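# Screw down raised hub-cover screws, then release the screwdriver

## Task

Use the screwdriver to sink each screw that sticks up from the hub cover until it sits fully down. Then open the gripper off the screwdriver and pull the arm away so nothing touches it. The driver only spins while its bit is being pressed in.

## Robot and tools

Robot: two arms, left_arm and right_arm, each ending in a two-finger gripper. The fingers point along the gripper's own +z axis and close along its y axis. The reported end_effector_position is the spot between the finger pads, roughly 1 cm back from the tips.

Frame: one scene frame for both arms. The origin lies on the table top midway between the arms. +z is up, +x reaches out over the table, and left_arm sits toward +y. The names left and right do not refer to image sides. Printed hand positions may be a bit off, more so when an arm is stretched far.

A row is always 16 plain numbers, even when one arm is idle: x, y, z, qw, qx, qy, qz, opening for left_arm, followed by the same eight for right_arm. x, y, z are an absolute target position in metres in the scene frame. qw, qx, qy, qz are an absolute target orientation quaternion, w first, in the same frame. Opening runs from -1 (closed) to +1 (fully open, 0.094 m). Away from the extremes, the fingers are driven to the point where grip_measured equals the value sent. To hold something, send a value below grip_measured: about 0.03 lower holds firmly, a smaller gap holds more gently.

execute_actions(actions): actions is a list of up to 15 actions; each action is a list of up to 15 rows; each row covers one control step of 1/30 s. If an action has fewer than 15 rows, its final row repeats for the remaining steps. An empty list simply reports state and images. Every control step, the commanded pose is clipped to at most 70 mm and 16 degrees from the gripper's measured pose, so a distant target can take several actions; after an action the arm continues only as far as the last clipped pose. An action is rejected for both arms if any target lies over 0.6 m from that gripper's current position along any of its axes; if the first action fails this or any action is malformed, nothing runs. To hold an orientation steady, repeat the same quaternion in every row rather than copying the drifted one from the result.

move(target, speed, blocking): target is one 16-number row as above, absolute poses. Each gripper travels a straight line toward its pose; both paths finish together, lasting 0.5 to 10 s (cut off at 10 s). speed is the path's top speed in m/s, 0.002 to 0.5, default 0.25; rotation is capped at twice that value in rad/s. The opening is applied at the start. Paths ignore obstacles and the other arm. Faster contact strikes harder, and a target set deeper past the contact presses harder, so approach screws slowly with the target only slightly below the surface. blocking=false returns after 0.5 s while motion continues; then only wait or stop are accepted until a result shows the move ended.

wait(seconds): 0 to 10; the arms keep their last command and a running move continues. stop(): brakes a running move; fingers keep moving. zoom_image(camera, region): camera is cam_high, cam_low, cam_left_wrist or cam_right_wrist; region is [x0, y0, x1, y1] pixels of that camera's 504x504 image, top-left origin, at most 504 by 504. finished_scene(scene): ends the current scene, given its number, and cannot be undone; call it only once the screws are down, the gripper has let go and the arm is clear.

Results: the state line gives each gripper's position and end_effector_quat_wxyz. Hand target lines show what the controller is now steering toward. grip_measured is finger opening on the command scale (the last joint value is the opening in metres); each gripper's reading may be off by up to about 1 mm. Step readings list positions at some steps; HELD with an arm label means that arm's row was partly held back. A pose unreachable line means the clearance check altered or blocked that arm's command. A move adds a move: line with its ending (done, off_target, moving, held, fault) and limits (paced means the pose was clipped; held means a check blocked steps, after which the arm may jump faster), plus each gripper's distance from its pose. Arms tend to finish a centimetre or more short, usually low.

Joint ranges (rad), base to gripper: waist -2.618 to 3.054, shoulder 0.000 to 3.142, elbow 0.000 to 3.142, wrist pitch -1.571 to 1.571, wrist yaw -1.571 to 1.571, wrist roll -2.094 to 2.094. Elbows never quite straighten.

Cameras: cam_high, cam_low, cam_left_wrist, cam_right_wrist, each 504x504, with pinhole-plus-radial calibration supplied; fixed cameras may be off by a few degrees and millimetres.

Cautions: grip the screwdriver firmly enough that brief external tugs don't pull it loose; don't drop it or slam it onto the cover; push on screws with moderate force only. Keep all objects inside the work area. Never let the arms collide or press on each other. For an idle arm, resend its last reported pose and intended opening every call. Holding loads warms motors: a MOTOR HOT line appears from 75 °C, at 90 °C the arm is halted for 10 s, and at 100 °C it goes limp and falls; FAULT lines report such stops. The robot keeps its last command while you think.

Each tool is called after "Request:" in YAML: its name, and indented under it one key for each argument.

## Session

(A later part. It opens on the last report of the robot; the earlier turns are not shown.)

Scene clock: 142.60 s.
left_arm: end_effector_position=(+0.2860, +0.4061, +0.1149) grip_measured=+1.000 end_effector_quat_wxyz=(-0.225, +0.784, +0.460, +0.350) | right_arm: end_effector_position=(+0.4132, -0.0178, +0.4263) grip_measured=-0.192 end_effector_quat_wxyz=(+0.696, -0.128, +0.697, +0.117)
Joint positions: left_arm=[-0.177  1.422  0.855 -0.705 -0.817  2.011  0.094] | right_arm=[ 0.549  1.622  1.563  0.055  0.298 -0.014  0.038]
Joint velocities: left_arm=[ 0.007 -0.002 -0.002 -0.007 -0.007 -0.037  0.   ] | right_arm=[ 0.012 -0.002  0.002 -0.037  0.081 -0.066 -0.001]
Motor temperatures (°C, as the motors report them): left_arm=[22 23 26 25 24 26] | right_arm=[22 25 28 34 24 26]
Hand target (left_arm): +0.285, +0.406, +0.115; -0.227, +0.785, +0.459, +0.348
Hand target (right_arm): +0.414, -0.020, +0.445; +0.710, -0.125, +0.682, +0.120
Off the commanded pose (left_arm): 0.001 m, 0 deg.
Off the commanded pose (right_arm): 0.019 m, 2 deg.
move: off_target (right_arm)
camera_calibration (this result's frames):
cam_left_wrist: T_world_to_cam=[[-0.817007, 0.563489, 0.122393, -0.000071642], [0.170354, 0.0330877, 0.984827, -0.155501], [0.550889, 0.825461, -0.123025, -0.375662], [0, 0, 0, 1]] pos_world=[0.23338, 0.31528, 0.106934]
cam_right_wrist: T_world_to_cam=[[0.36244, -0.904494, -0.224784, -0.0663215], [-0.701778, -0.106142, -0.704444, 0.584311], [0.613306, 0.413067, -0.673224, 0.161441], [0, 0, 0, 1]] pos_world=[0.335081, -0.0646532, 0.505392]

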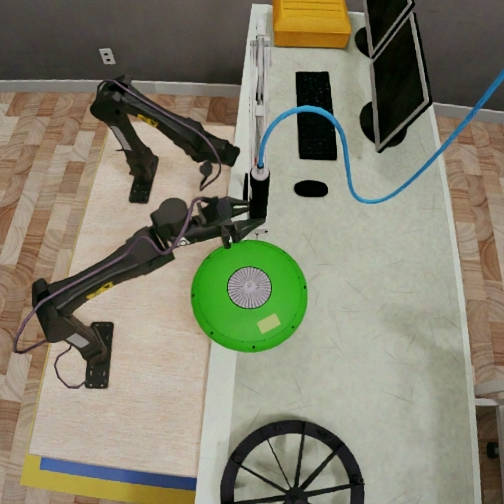

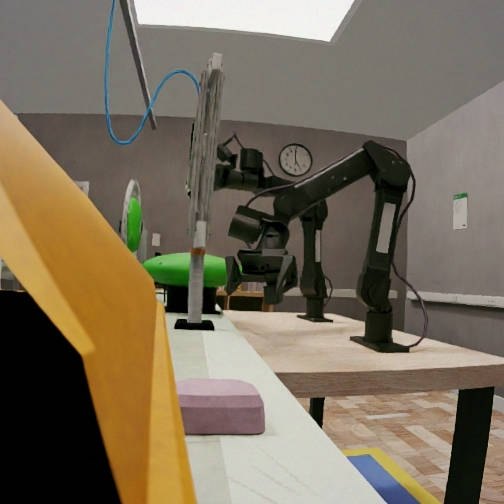

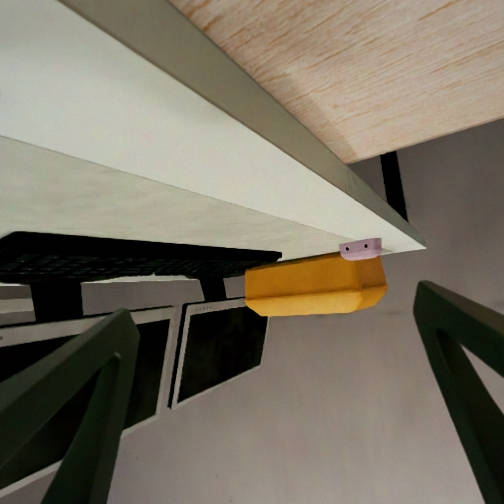

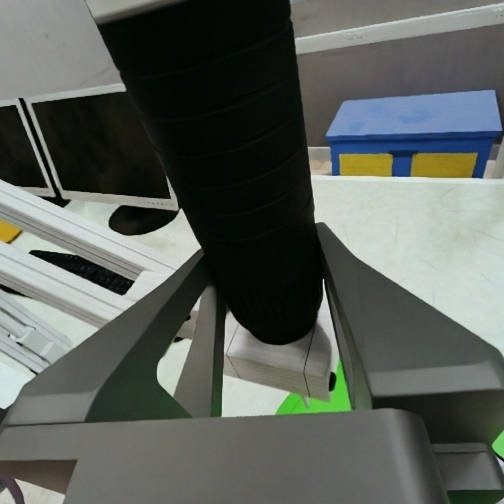

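Request:
move:
  target: [0.2,0.25,0.27,0.665,0.242,0.665,-0.242,1, 0.415,-0.020,0.445,0.71,-0.125,0.682,0.12,-0.23]
  speed: 0.3

Request:
move:
  target: [0.33,0.09,0.25,0.665,0.242,0.665,-0.242,1, 0.534,-0.099,0.365,0.684,-0.220,0.657,0.229,-0.23]
  speed: 0.08

Scene clock: 184.97 s.
left_arm: end_effector_position=(+0.2012, +0.2538, +0.2780) grip_measured=+1.000 end_effector_quat_wxyz=(+0.675, +0.242, +0.657, -0.232) | right_arm: end_effector_position=(+0.4132, -0.0178, +0.4263) grip_measured=-0.208 end_effector_quat_wxyz=(+0.696, -0.128, +0.697, +0.117)
Joint positions: left_arm=[ 0.444  0.315  0.362 -0.006  1.105 -0.015  0.094] | right_arm=[ 0.549  1.622  1.563  0.055  0.298 -0.013  0.037]
Joint velocities: left_arm=[-0.012 -0.027  0.007 -0.022 -0.051 -0.051  0.   ] | right_arm=[-0.002 -0.002  0.022  0.022  0.007 -0.051  0.   ]
Motor temperatures (°C, as the motors report them): left_arm=[22 23 26 26 24 26] | right_arm=[22 26 29 36 24 26]
Hand target (left_arm): +0.200, +0.252, +0.271; +0.673, +0.239, +0.659, -0.237
Hand target (right_arm): +0.414, -0.020, +0.445; +0.710, -0.125, +0.682, +0.120
Off the commanded pose (left_arm): 0.009 m, 2 deg.
Off the commanded pose (right_arm): 0.019 m, 2 deg.
move: off_target (right_arm)
camera_calibration (this result's frames):
cam_left_wrist: T_world_to_cam=[[-0.604434, -0.780275, -0.16072, 0.373516], [-0.348415, 0.440338, -0.827472, 0.208203], [0.716427, -0.444154, -0.538014, 0.221082], [0, 0, 0, 1]] pos_world=[0.139918, 0.29796, 0.351259]
cam_right_wrist: T_world_to_cam=[[0.362378, -0.904334, -0.225527, -0.0659764], [-0.701962, -0.105635, -0.704338, 0.58435], [0.613133, 0.413548, -0.673087, 0.161463], [0, 0, 0, 1]] pos_world=[0.335102, -0.0647097, 0.505379]

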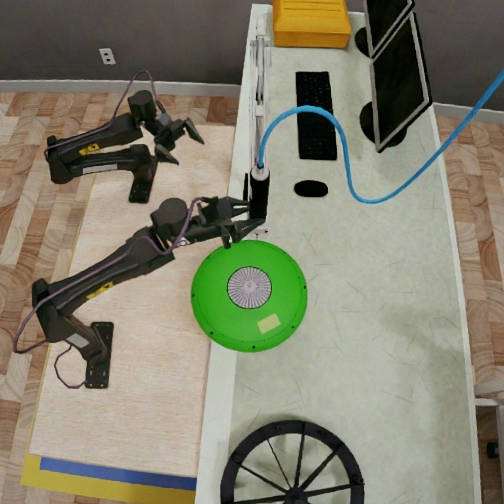

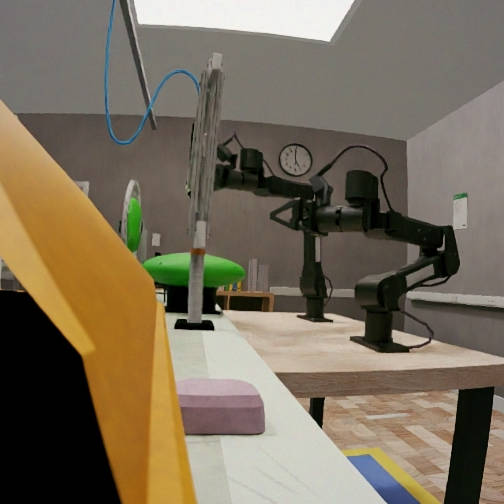

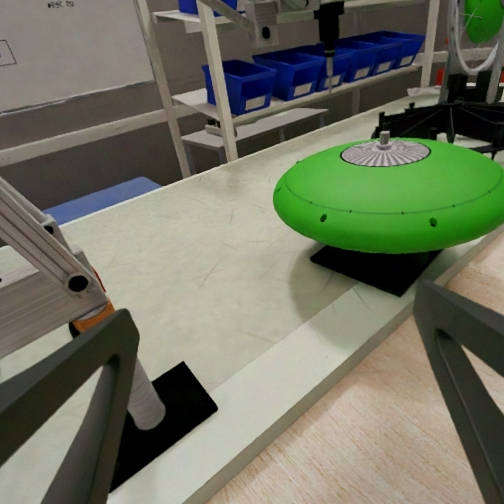

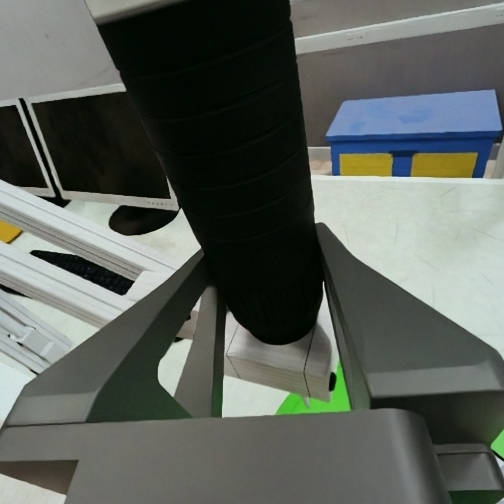

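Scene clock: 188.07 s.
left_arm: end_effector_position=(+0.3254, +0.0930, +0.2358) grip_measured=+1.000 end_effector_quat_wxyz=(+0.657, +0.248, +0.673, -0.234) | right_arm: end_effector_position=(+0.5335, -0.1010, +0.3481) grip_measured=-0.208 end_effector_quat_wxyz=(+0.675, -0.221, +0.670, +0.216)
Joint positions: left_arm=[-0.543  1.297  0.516  0.752  0.13   0.015  0.094] | right_arm=[ 0.1    1.923  1.604  0.325 -0.432 -0.006  0.037]
Joint velocities: left_arm=[ 0.012  0.002 -0.007 -0.051 -0.007 -0.037  0.   ] | right_arm=[-0.007  0.007 -0.007 -0.007 -0.037  0.022 -0.001]
Motor temperatures (°C, as the motors report them): left_arm=[22 23 27 27 24 26] | right_arm=[22 26 29 36 24 26]
Hand target (left_arm): +0.328, +0.087, +0.246; +0.663, +0.247, +0.666, -0.237
Hand target (right_arm): +0.533, -0.100, +0.365; +0.684, -0.218, +0.657, +0.231
Off the commanded pose (left_arm): 0.015 m, 2 deg.
Off the commanded pose (right_arm): 0.017 m, 2 deg.
move: off_target (left_arm, right_arm)
camera_calibration (this result's frames):
cam_left_wrist: T_world_to_cam=[[-0.619796, -0.770099, -0.150999, 0.318071], [-0.378725, 0.462047, -0.801923, 0.289171], [0.687328, -0.439841, -0.578031, 0.0564786], [0, 0, 0, 1]] pos_world=[0.267836, 0.136177, 0.312567]
cam_right_wrist: T_world_to_cam=[[0.599944, -0.765971, -0.230987, -0.313328], [-0.641604, -0.288171, -0.710846, 0.55656], [0.477924, 0.57467, -0.664337, 0.15485], [0, 0, 0, 1]] pos_world=[0.471064, -0.168604, 0.426126]

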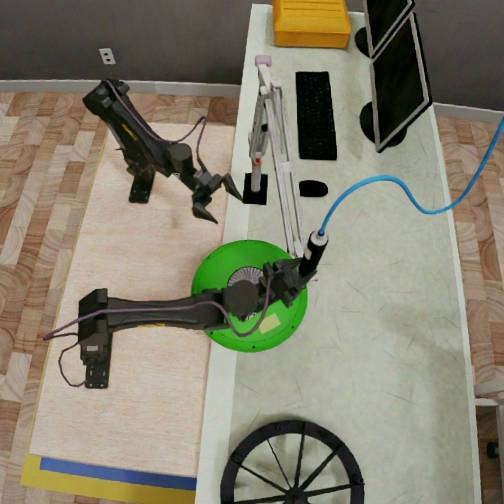

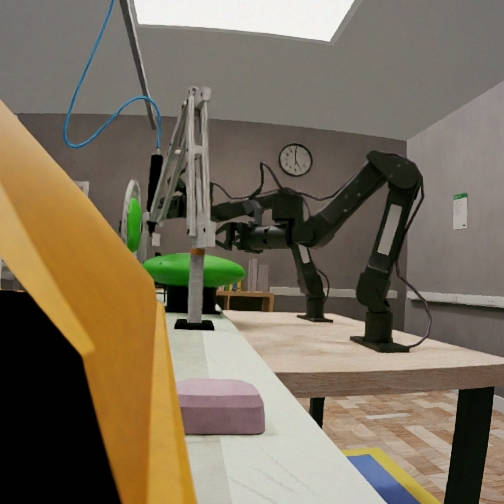

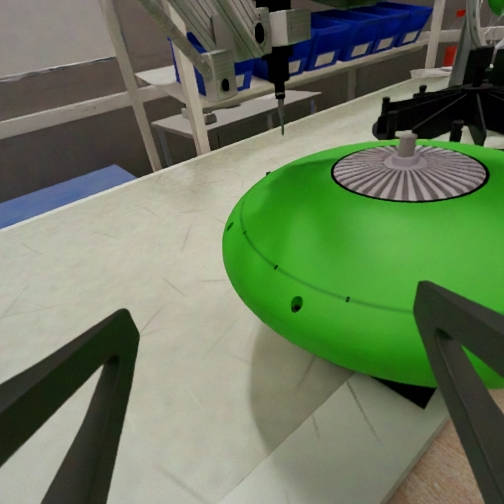

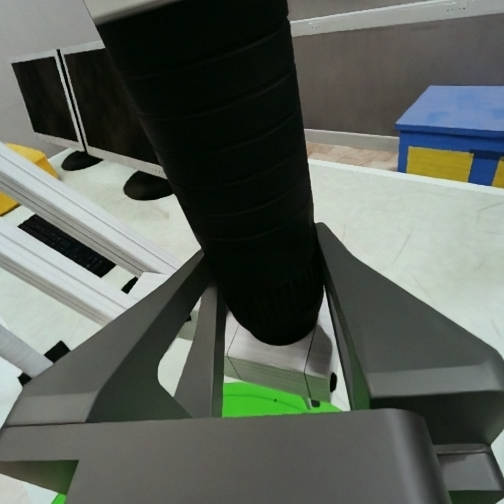

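Request:
zoom_image:
  camera: "cam_low"
  region: [120, 210, 200, 280]

Request:
zoom_image:
  camera: "cam_right_wrist"
  region: [220, 360, 350, 420]

Request:
zoom_image:
  camera: "cam_high"
  region: [270, 230, 350, 310]

Region (120, 210, 200, 280) of cam_low's 504x504 image, scaled by 6.300, with more detail than that image has; it fills the top 441 rows of this view, and the rest is white.

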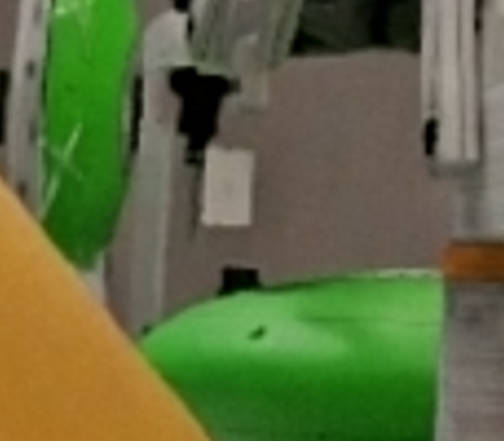

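Region (220, 360, 350, 420) of cam_right_wrist's 504x504 image, scaled by 3.877, with more detail than that image has; it fills the top 233 rows of this view, and the rest is white.

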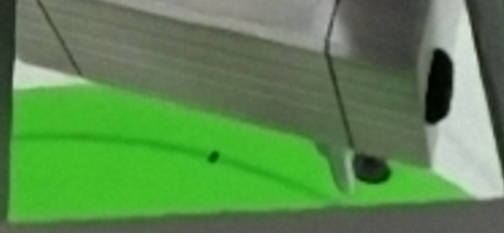

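Region (270, 230, 350, 310) of cam_high's 504x504 image, scaled by 6.300, with more detail than that image has.

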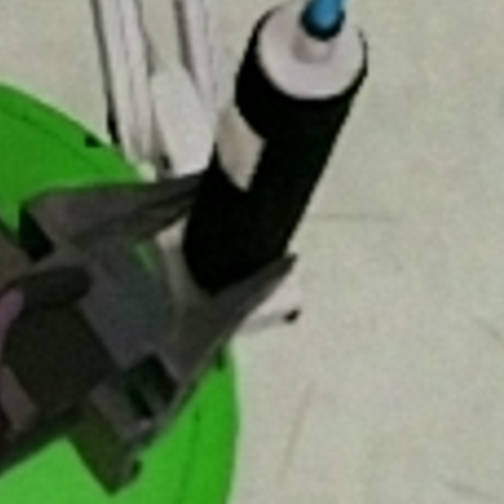

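Request:
move:
  target: [0.37,0.07,0.27,0.665,0.242,0.665,-0.242,1, 0.554,-0.094,0.342,0.681,-0.228,0.654,0.238,-0.24]
  speed: 0.04

Request:
zoom_image:
  camera: "cam_low"
  region: [120, 210, 200, 280]

Request:
zoom_image:
  camera: "cam_right_wrist"
  region: [220, 360, 350, 420]

Request:
zoom_image:
  camera: "cam_left_wrist"
  region: [200, 100, 340, 240]

Scene clock: 203.17 s.
left_arm: end_effector_position=(+0.3617, +0.0680, +0.2674) grip_measured=+1.000 end_effector_quat_wxyz=(+0.668, +0.245, +0.659, -0.243) | right_arm: end_effector_position=(+0.5506, -0.0901, +0.3273) grip_measured=-0.208 end_effector_quat_wxyz=(+0.672, -0.237, +0.663, +0.231)
Joint positions: left_arm=[-0.543  1.437  0.721  0.726  0.139  0.007  0.094] | right_arm=[ 0.1    2.02   1.655  0.375 -0.478 -0.007  0.037]
Joint velocities: left_arm=[-0.022 -0.012  0.002 -0.022 -0.081  0.022  0.   ] | right_arm=[ 0.007 -0.017  0.002 -0.051 -0.022  0.022 -0.   ]
Motor temperatures (°C, as the motors report them): left_arm=[22 22 28 29 24 26] | right_arm=[22 27 30 36 24 26]
Hand target (left_arm): +0.370, +0.070, +0.269; +0.665, +0.241, +0.664, -0.242
Hand target (right_arm): +0.553, -0.094, +0.342; +0.681, -0.228, +0.654, +0.238
Off the commanded pose (left_arm): 0.009 m, 1 deg.
Off the commanded pose (right_arm): 0.016 m, 2 deg.
move: off_target (right_arm)
camera_calibration (this result's frames):
cam_left_wrist: T_world_to_cam=[[-0.622854, -0.768315, -0.147463, 0.326116], [-0.351424, 0.443172, -0.824682, 0.337339], [0.698966, -0.461835, -0.546036, 0.027553], [0, 0, 0, 1]] pos_world=[0.302413, 0.113786, 0.341333]
cam_right_wrist: T_world_to_cam=[[0.635259, -0.737769, -0.228347, -0.33782], [-0.624965, -0.317378, -0.713225, 0.544826], [0.453723, 0.595792, -0.662697, 0.141297], [0, 0, 0, 1]] pos_world=[0.490991, -0.160501, 0.40508]

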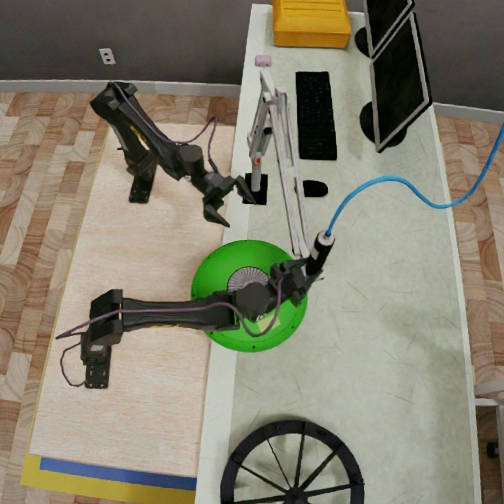

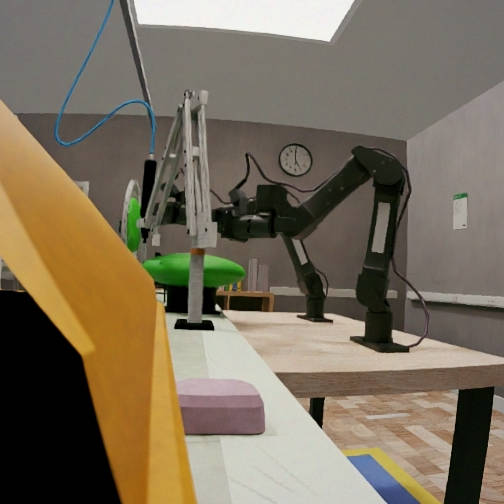

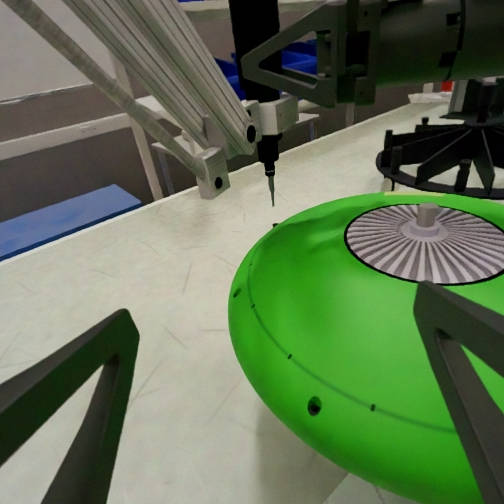

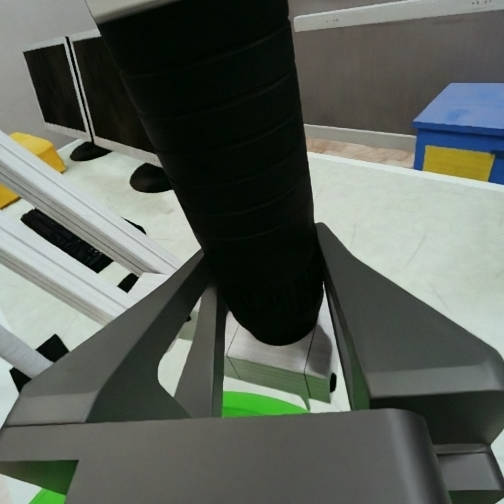

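Region (120, 210, 200, 280) of cam_low's 504x504 image, scaled by 6.300, with more detail than that image has; it fills the top 441 rows of this view, and the rest is white.

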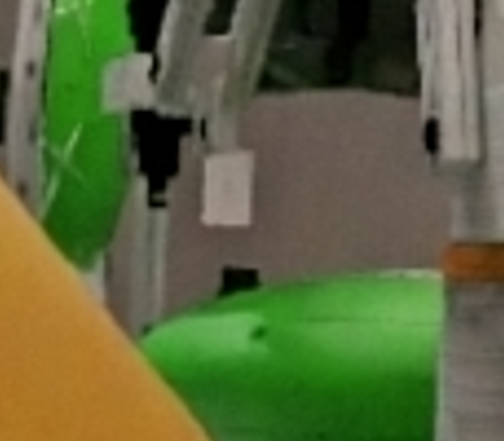

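Region (220, 360, 350, 420) of cam_right_wrist's 504x504 image, scaled by 3.877, with more detail than that image has; it fills the top 233 rows of this view, and the rest is white.

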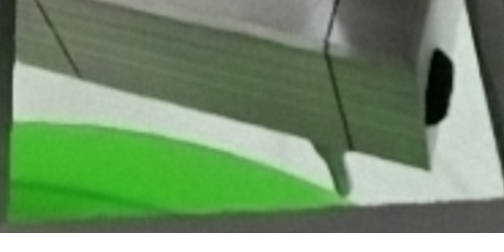

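Region (200, 100, 340, 240) of cam_left_wrist's 504x504 image, scaled by 3.600, with more detail than that image has.

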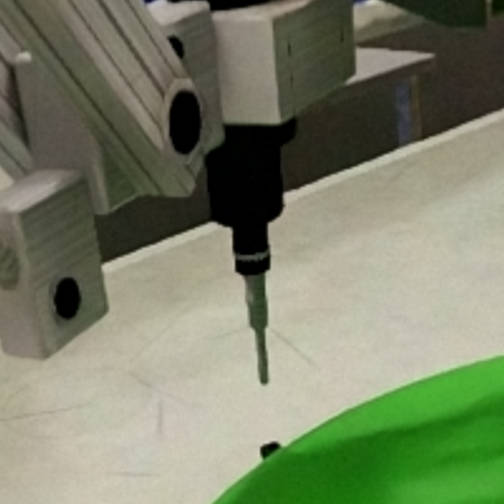

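Request:
move:
  target: [0.37,0.07,0.27,0.665,0.242,0.665,-0.242,1, 0.555,-0.096,0.328,0.681,-0.228,0.654,0.238,-0.24]
  speed: 0.02

Request:
zoom_image:
  camera: "cam_right_wrist"
  region: [270, 380, 350, 420]

Request:
zoom_image:
  camera: "cam_left_wrist"
  region: [240, 160, 320, 240]

Request:
zoom_image:
  camera: "cam_low"
  region: [125, 225, 175, 275]

Scene clock: 211.50 s.
left_arm: end_effector_position=(+0.3614, +0.0676, +0.2663) grip_measured=+1.000 end_effector_quat_wxyz=(+0.666, +0.247, +0.660, -0.243) | right_arm: end_effector_position=(+0.5528, -0.0908, +0.3263) grip_measured=-0.208 end_effector_quat_wxyz=(+0.676, -0.237, +0.657, +0.234)
Joint positions: left_arm=[-0.543  1.437  0.721  0.722  0.142  0.007  0.094] | right_arm=[ 0.096  2.033  1.655  0.404 -0.487 -0.001  0.037]
Joint velocities: left_arm=[ 0.007  0.007  0.002 -0.007  0.022  0.022  0.   ] | right_arm=[-0.027 -0.017 -0.007 -0.007 -0.051 -0.051 -0.001]
Motor temperatures (°C, as the motors report them): left_arm=[22 23 28 30 24 26] | right_arm=[22 28 30 37 24 26]
Hand target (left_arm): +0.370, +0.070, +0.270; +0.665, +0.242, +0.664, -0.242
Hand target (right_arm): +0.555, -0.096, +0.328; +0.681, -0.228, +0.654, +0.238
Off the commanded pose (left_arm): 0.010 m, 1 deg.
Off the commanded pose (right_arm): 0.006 m, 1 deg.
move: done
camera_calibration (this result's frames):
cam_left_wrist: T_world_to_cam=[[-0.62547, -0.766284, -0.146953, 0.326152], [-0.35341, 0.446148, -0.822225, 0.336326], [0.695621, -0.462343, -0.549865, 0.0292397], [0, 0, 0, 1]] pos_world=[0.30252, 0.113393, 0.340543]
cam_right_wrist: T_world_to_cam=[[0.641689, -0.732793, -0.226386, -0.343752], [-0.614799, -0.314988, -0.723052, 0.543142], [0.458538, 0.603156, -0.652645, 0.134768], [0, 0, 0, 1]] pos_world=[0.492709, -0.162102, 0.402855]

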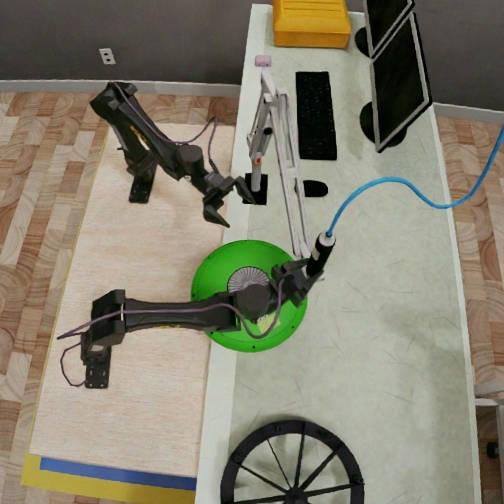

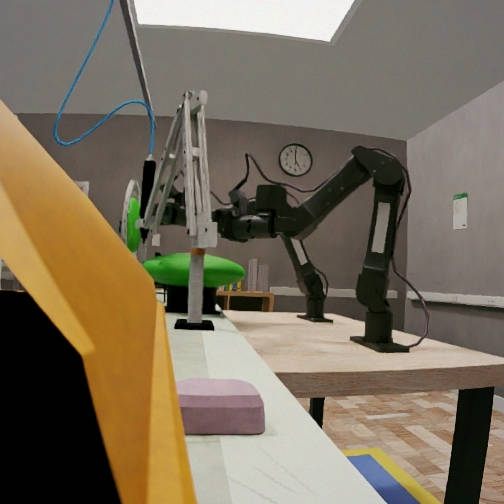

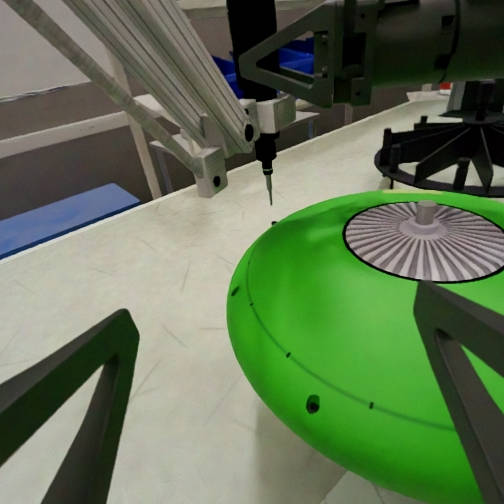

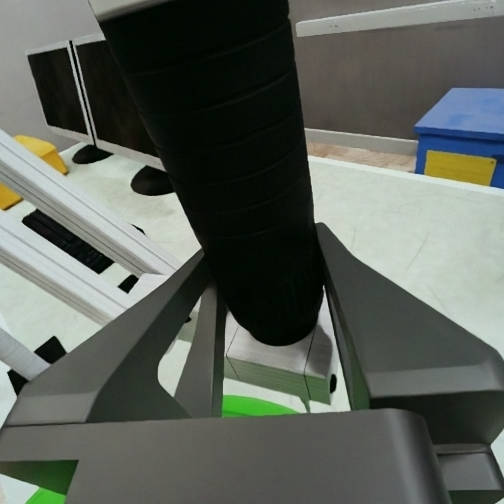

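Region (270, 380, 350, 420) of cam_right_wrist's 504x504 image, scaled by 6.300, with more detail than that image has.

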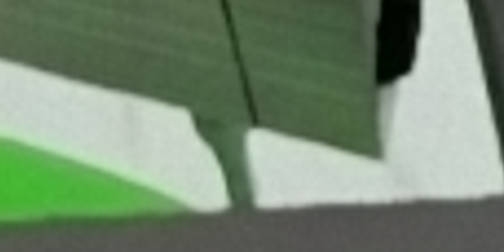

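Region (240, 160, 320, 240) of cam_left_wrist's 504x504 image, scaled by 6.300, with more detail than that image has.

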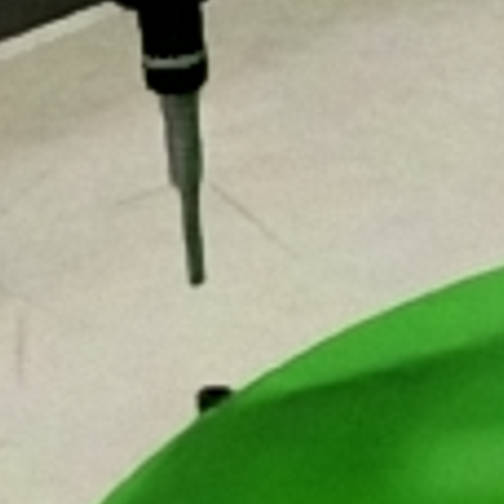

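Region (125, 225, 175, 275) of cam_low's 504x504 image, scaled by 10.080, with more detail than that image has.

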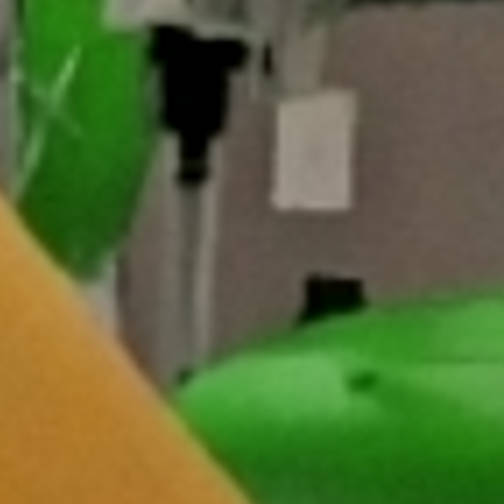

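Request:
move:
  target: [0.37,0.07,0.27,0.665,0.242,0.665,-0.242,1, 0.555,-0.098,0.316,0.669,-0.233,0.667,0.234,-0.24]
  speed: 0.02

Request:
zoom_image:
  camera: "cam_right_wrist"
  region: [270, 380, 350, 420]

Request:
zoom_image:
  camera: "cam_left_wrist"
  region: [240, 160, 320, 240]

Request:
zoom_image:
  camera: "cam_low"
  region: [125, 225, 175, 275]

Scene clock: 243.20 s.
left_arm: end_effector_position=(+0.3613, +0.0676, +0.2662) grip_measured=+1.000 end_effector_quat_wxyz=(+0.666, +0.247, +0.661, -0.243) | right_arm: end_effector_position=(+0.5532, -0.0925, +0.3258) grip_measured=-0.208 end_effector_quat_wxyz=(+0.675, -0.237, +0.658, +0.233)
Joint positions: left_arm=[-0.543  1.437  0.721  0.722  0.142  0.006  0.094] | right_arm=[ 0.092  2.033  1.655  0.401 -0.49  -0.002  0.037]
Joint velocities: left_arm=[ 0.007 -0.012  0.007 -0.022 -0.051 -0.007  0.   ] | right_arm=[-0.022 -0.007  0.002 -0.081  0.007 -0.051  0.   ]
Motor temperatures (°C, as the motors report them): left_arm=[22 23 29 31 24 26] | right_arm=[22 29 28 39 24 26]
Hand target (left_arm): +0.370, +0.070, +0.270; +0.665, +0.241, +0.664, -0.242
Hand target (right_arm): +0.555, -0.098, +0.316; +0.668, -0.233, +0.667, +0.234
Off the commanded pose (left_arm): 0.010 m, 1 deg.
Off the commanded pose (right_arm): 0.011 m, 1 deg.
move: off_target (right_arm)
camera_calibration (this result's frames):
cam_left_wrist: T_world_to_cam=[[-0.625848, -0.766056, -0.146533, 0.326081], [-0.353706, 0.446215, -0.822061, 0.336315], [0.695131, -0.462655, -0.550221, 0.0294876], [0, 0, 0, 1]] pos_world=[0.302536, 0.11337, 0.340478]
cam_right_wrist: T_world_to_cam=[[0.640815, -0.733685, -0.225968, -0.345069], [-0.615973, -0.315715, -0.721735, 0.542641], [0.458184, 0.601689, -0.654246, 0.135816], [0, 0, 0, 1]] pos_world=[0.493149, -0.163571, 0.402525]

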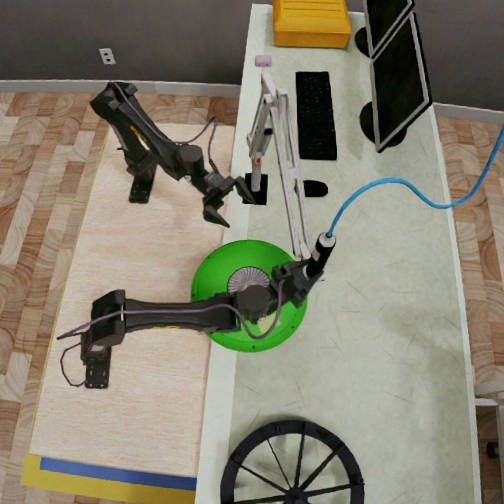

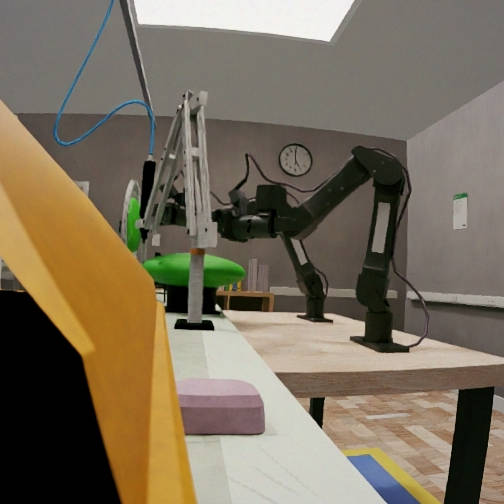

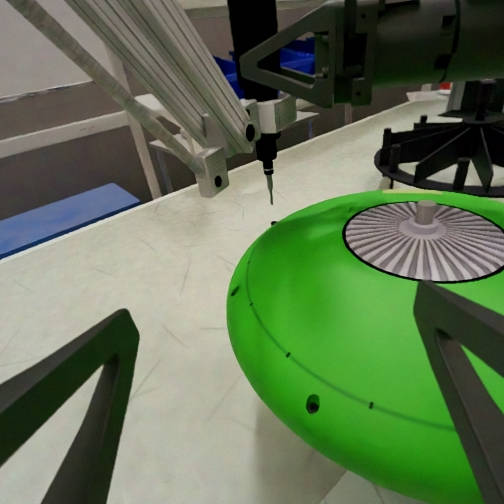

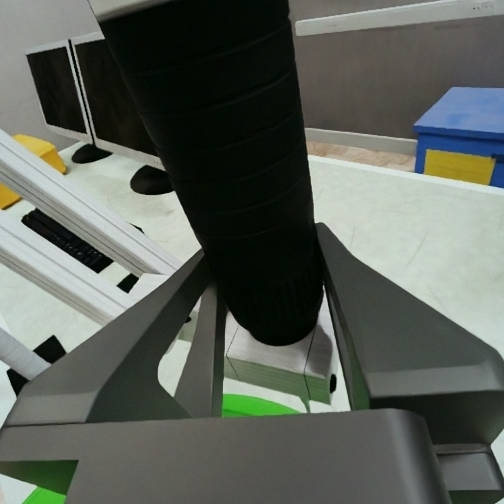

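Region (270, 380, 350, 420) of cam_right_wrist's 504x504 image, scaled by 6.300, with more detail than that image has.

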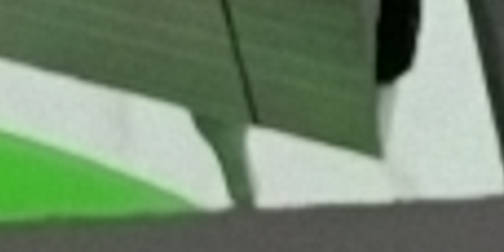

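Region (240, 160, 320, 240) of cam_left_wrist's 504x504 image, scaled by 6.300, with more detail than that image has.

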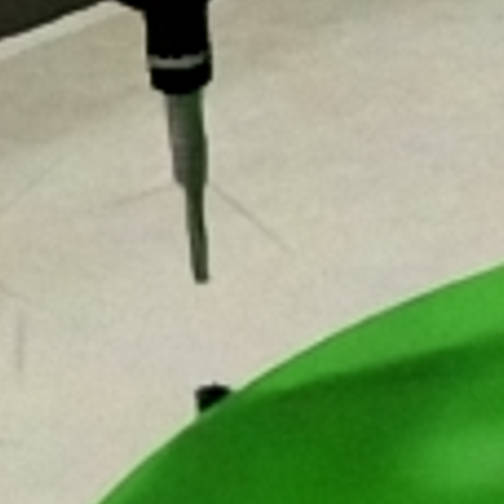

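Region (125, 225, 175, 275) of cam_low's 504x504 image, scaled by 10.080, with more detail than that image has.

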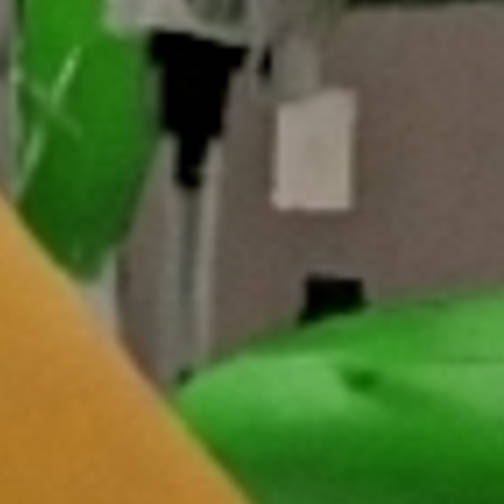

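Target xy ≈ (0.553, −0.093). Continue down.

Request:
move:
  target: [0.37,0.07,0.27,0.665,0.242,0.665,-0.242,1, 0.555,-0.0985,0.303,0.669,-0.233,0.667,0.234,-0.24]
  speed: 0.02

Request:
zoom_image:
  camera: "cam_right_wrist"
  region: [270, 380, 350, 420]

Request:
zoom_image:
  camera: "cam_left_wrist"
  region: [240, 160, 320, 240]

Request:
zoom_image:
  camera: "cam_low"
  region: [125, 225, 175, 275]

Scene clock: 250.37 s.
left_arm: end_effector_position=(+0.3613, +0.0676, +0.2662) grip_measured=+1.000 end_effector_quat_wxyz=(+0.666, +0.247, +0.661, -0.243) | right_arm: end_effector_position=(+0.5532, -0.0932, +0.3114) grip_measured=-0.208 end_effector_quat_wxyz=(+0.672, -0.238, +0.662, +0.232)
Joint positions: left_arm=[-0.543  1.437  0.721  0.722  0.142  0.006  0.094] | right_arm=[ 0.091  2.039  1.616  0.435 -0.49  -0.007  0.037]
Joint velocities: left_arm=[-0.002 -0.012  0.002 -0.037 -0.007 -0.037  0.   ] | right_arm=[-0.007 -0.002 -0.002 -0.051  0.022 -0.037  0.   ]
Motor temperatures (°C, as the motors report them): left_arm=[22 23 29 32 24 26] | right_arm=[22 29 28 39 24 26]
Hand target (left_arm): +0.370, +0.070, +0.270; +0.665, +0.242, +0.664, -0.242
Hand target (right_arm): +0.555, -0.099, +0.303; +0.669, -0.233, +0.666, +0.234
Off the commanded pose (left_arm): 0.010 m, 1 deg.
Off the commanded pose (right_arm): 0.010 m, 1 deg.
move: done
camera_calibration (this result's frames):
cam_left_wrist: T_world_to_cam=[[-0.625848, -0.766056, -0.146533, 0.326081], [-0.353706, 0.446215, -0.822061, 0.336315], [0.695131, -0.462655, -0.550221, 0.0294876], [0, 0, 0, 1]] pos_world=[0.302536, 0.11337, 0.340478]
cam_right_wrist: T_world_to_cam=[[0.638161, -0.73581, -0.22657, -0.347344], [-0.621934, -0.31922, -0.71505, 0.532893], [0.453815, 0.597228, -0.661339, 0.131109], [0, 0, 0, 1]] pos_world=[0.493587, -0.16377, 0.389055]

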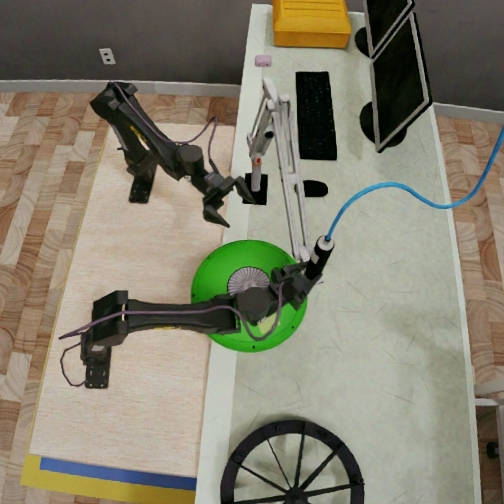

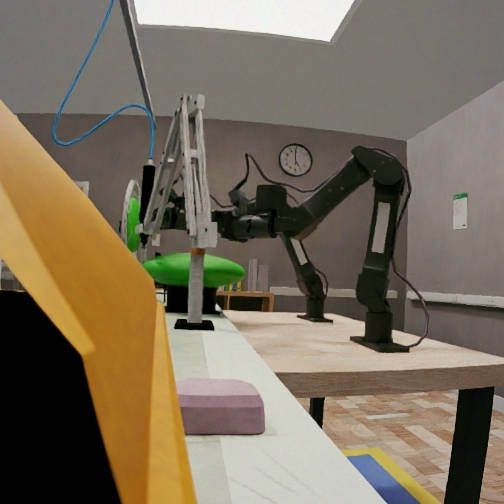

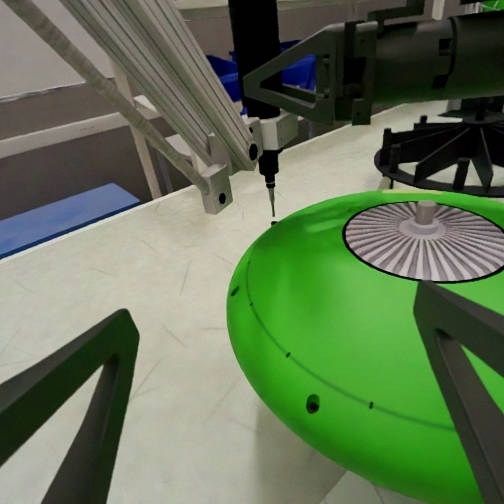

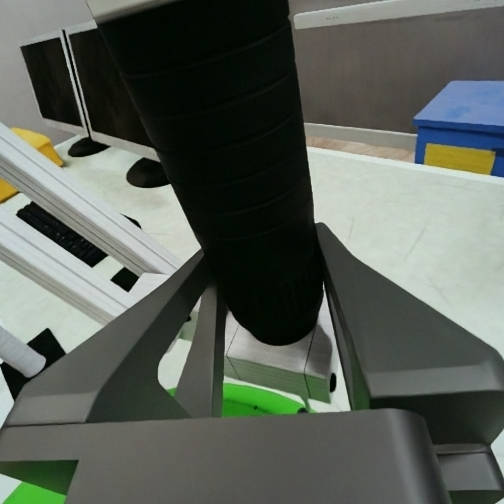

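Region (270, 380, 350, 420) of cam_right_wrist's 504x504 image, scaled by 6.300, with more detail than that image has.

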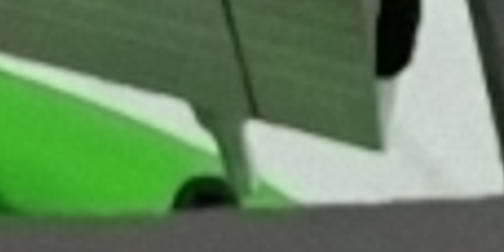

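Region (240, 160, 320, 240) of cam_left_wrist's 504x504 image, scaled by 6.300, with more detail than that image has.

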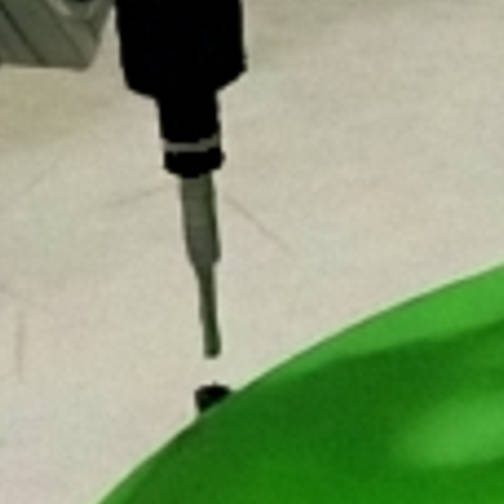

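Region (125, 225, 175, 275) of cam_low's 504x504 image, scaled by 10.080, with more detail than that image has.

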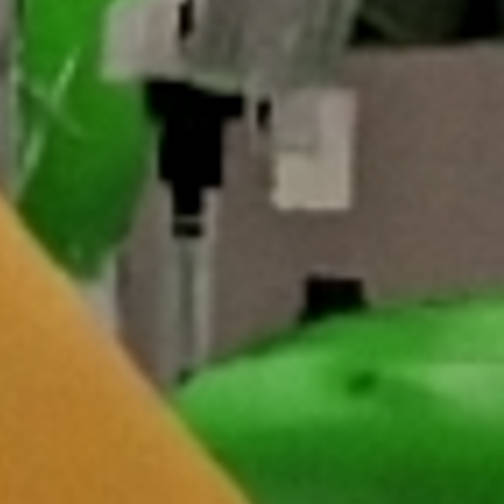

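Request:
move:
  target: [0.37,0.07,0.27,0.665,0.242,0.665,-0.242,1, 0.550,-0.091,0.306,0.669,-0.233,0.667,0.234,-0.24]
  speed: 0.01

Request:
zoom_image:
  camera: "cam_right_wrist"
  region: [270, 380, 350, 420]

Request:
zoom_image:
  camera: "cam_left_wrist"
  region: [240, 160, 320, 240]

Scene clock: 261.83 s.
left_arm: end_effector_position=(+0.3613, +0.0676, +0.2663) grip_measured=+1.000 end_effector_quat_wxyz=(+0.666, +0.247, +0.660, -0.243) | right_arm: end_effector_position=(+0.5532, -0.0932, +0.3114) grip_measured=-0.208 end_effector_quat_wxyz=(+0.672, -0.238, +0.662, +0.232)
Joint positions: left_arm=[-0.543  1.437  0.721  0.722  0.142  0.006  0.094] | right_arm=[ 0.091  2.039  1.616  0.435 -0.49  -0.008  0.037]
Joint velocities: left_arm=[ 0.002 -0.022  0.002 -0.007 -0.022  0.007  0.   ] | right_arm=[-0.017  0.002  0.007 -0.022 -0.037  0.007  0.   ]
Motor temperatures (°C, as the motors report them): left_arm=[22 23 29 32 24 26] | right_arm=[22 29 28 39 24 26]
Hand target (left_arm): +0.370, +0.070, +0.270; +0.665, +0.242, +0.664, -0.242
Hand target (right_arm): +0.550, -0.091, +0.306; +0.668, -0.233, +0.667, +0.234
Off the commanded pose (left_arm): 0.010 m, 1 deg.
Off the commanded pose (right_arm): 0.007 m, 1 deg.
move: done
camera_calibration (this result's frames):
cam_left_wrist: T_world_to_cam=[[-0.625801, -0.766086, -0.146578, 0.326091], [-0.353441, 0.446047, -0.822266, 0.336363], [0.695308, -0.462768, -0.549903, 0.0293986], [0, 0, 0, 1]] pos_world=[0.302512, 0.113385, 0.340544]
cam_right_wrist: T_world_to_cam=[[0.638263, -0.73595, -0.225827, -0.347644], [-0.621595, -0.31964, -0.715157, 0.5327], [0.454137, 0.596831, -0.661477, 0.130937], [0, 0, 0, 1]] pos_world=[0.493549, -0.163724, 0.389068]

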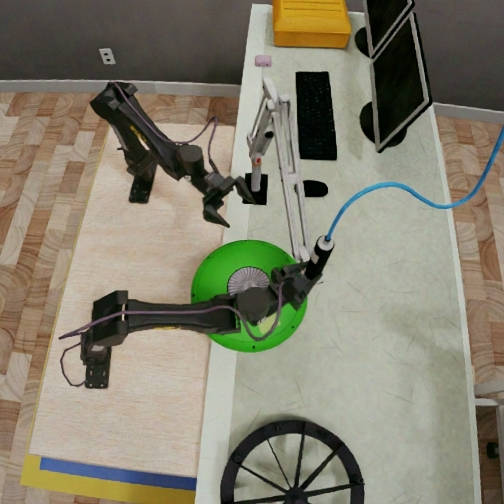

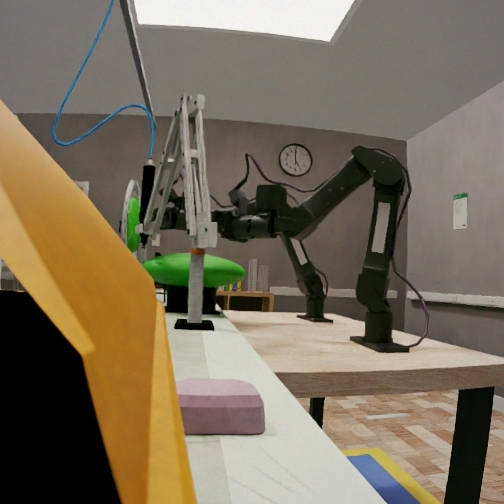

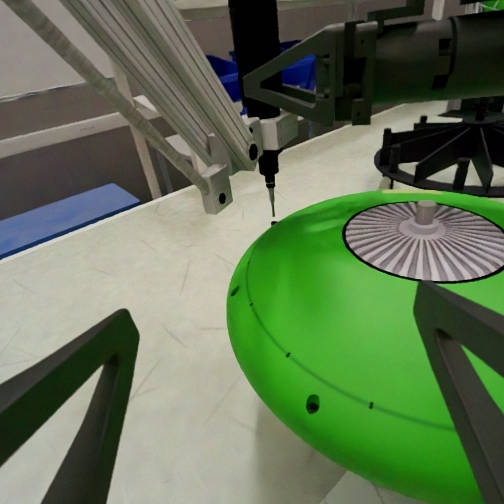

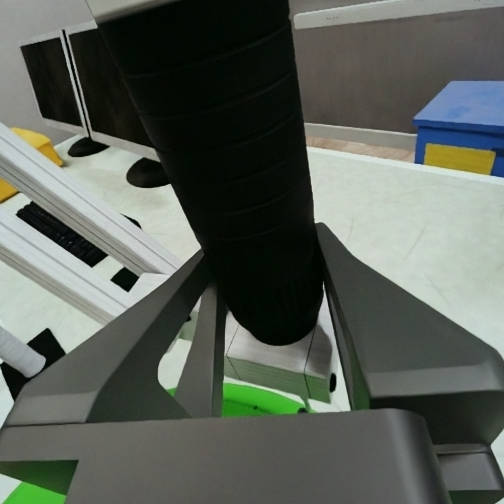

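Region (270, 380, 350, 420) of cam_right_wrist's 504x504 image, scaled by 6.300, with more detail than that image has.

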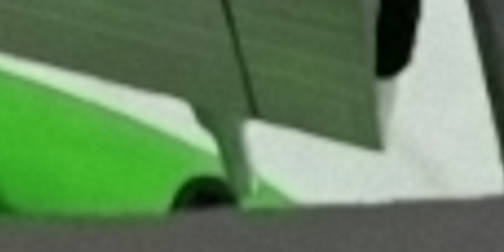

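Region (240, 160, 320, 240) of cam_left_wrist's 504x504 image, scaled by 6.300, with more detail than that image has.

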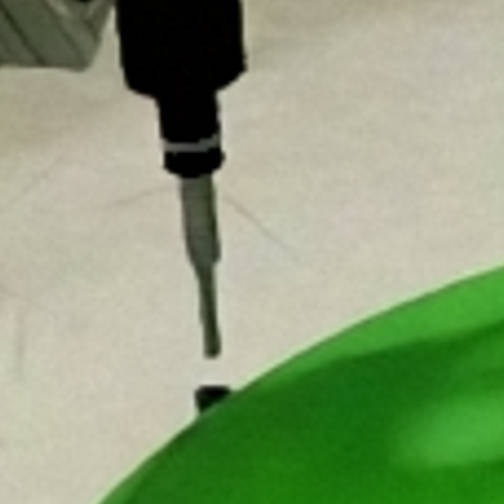

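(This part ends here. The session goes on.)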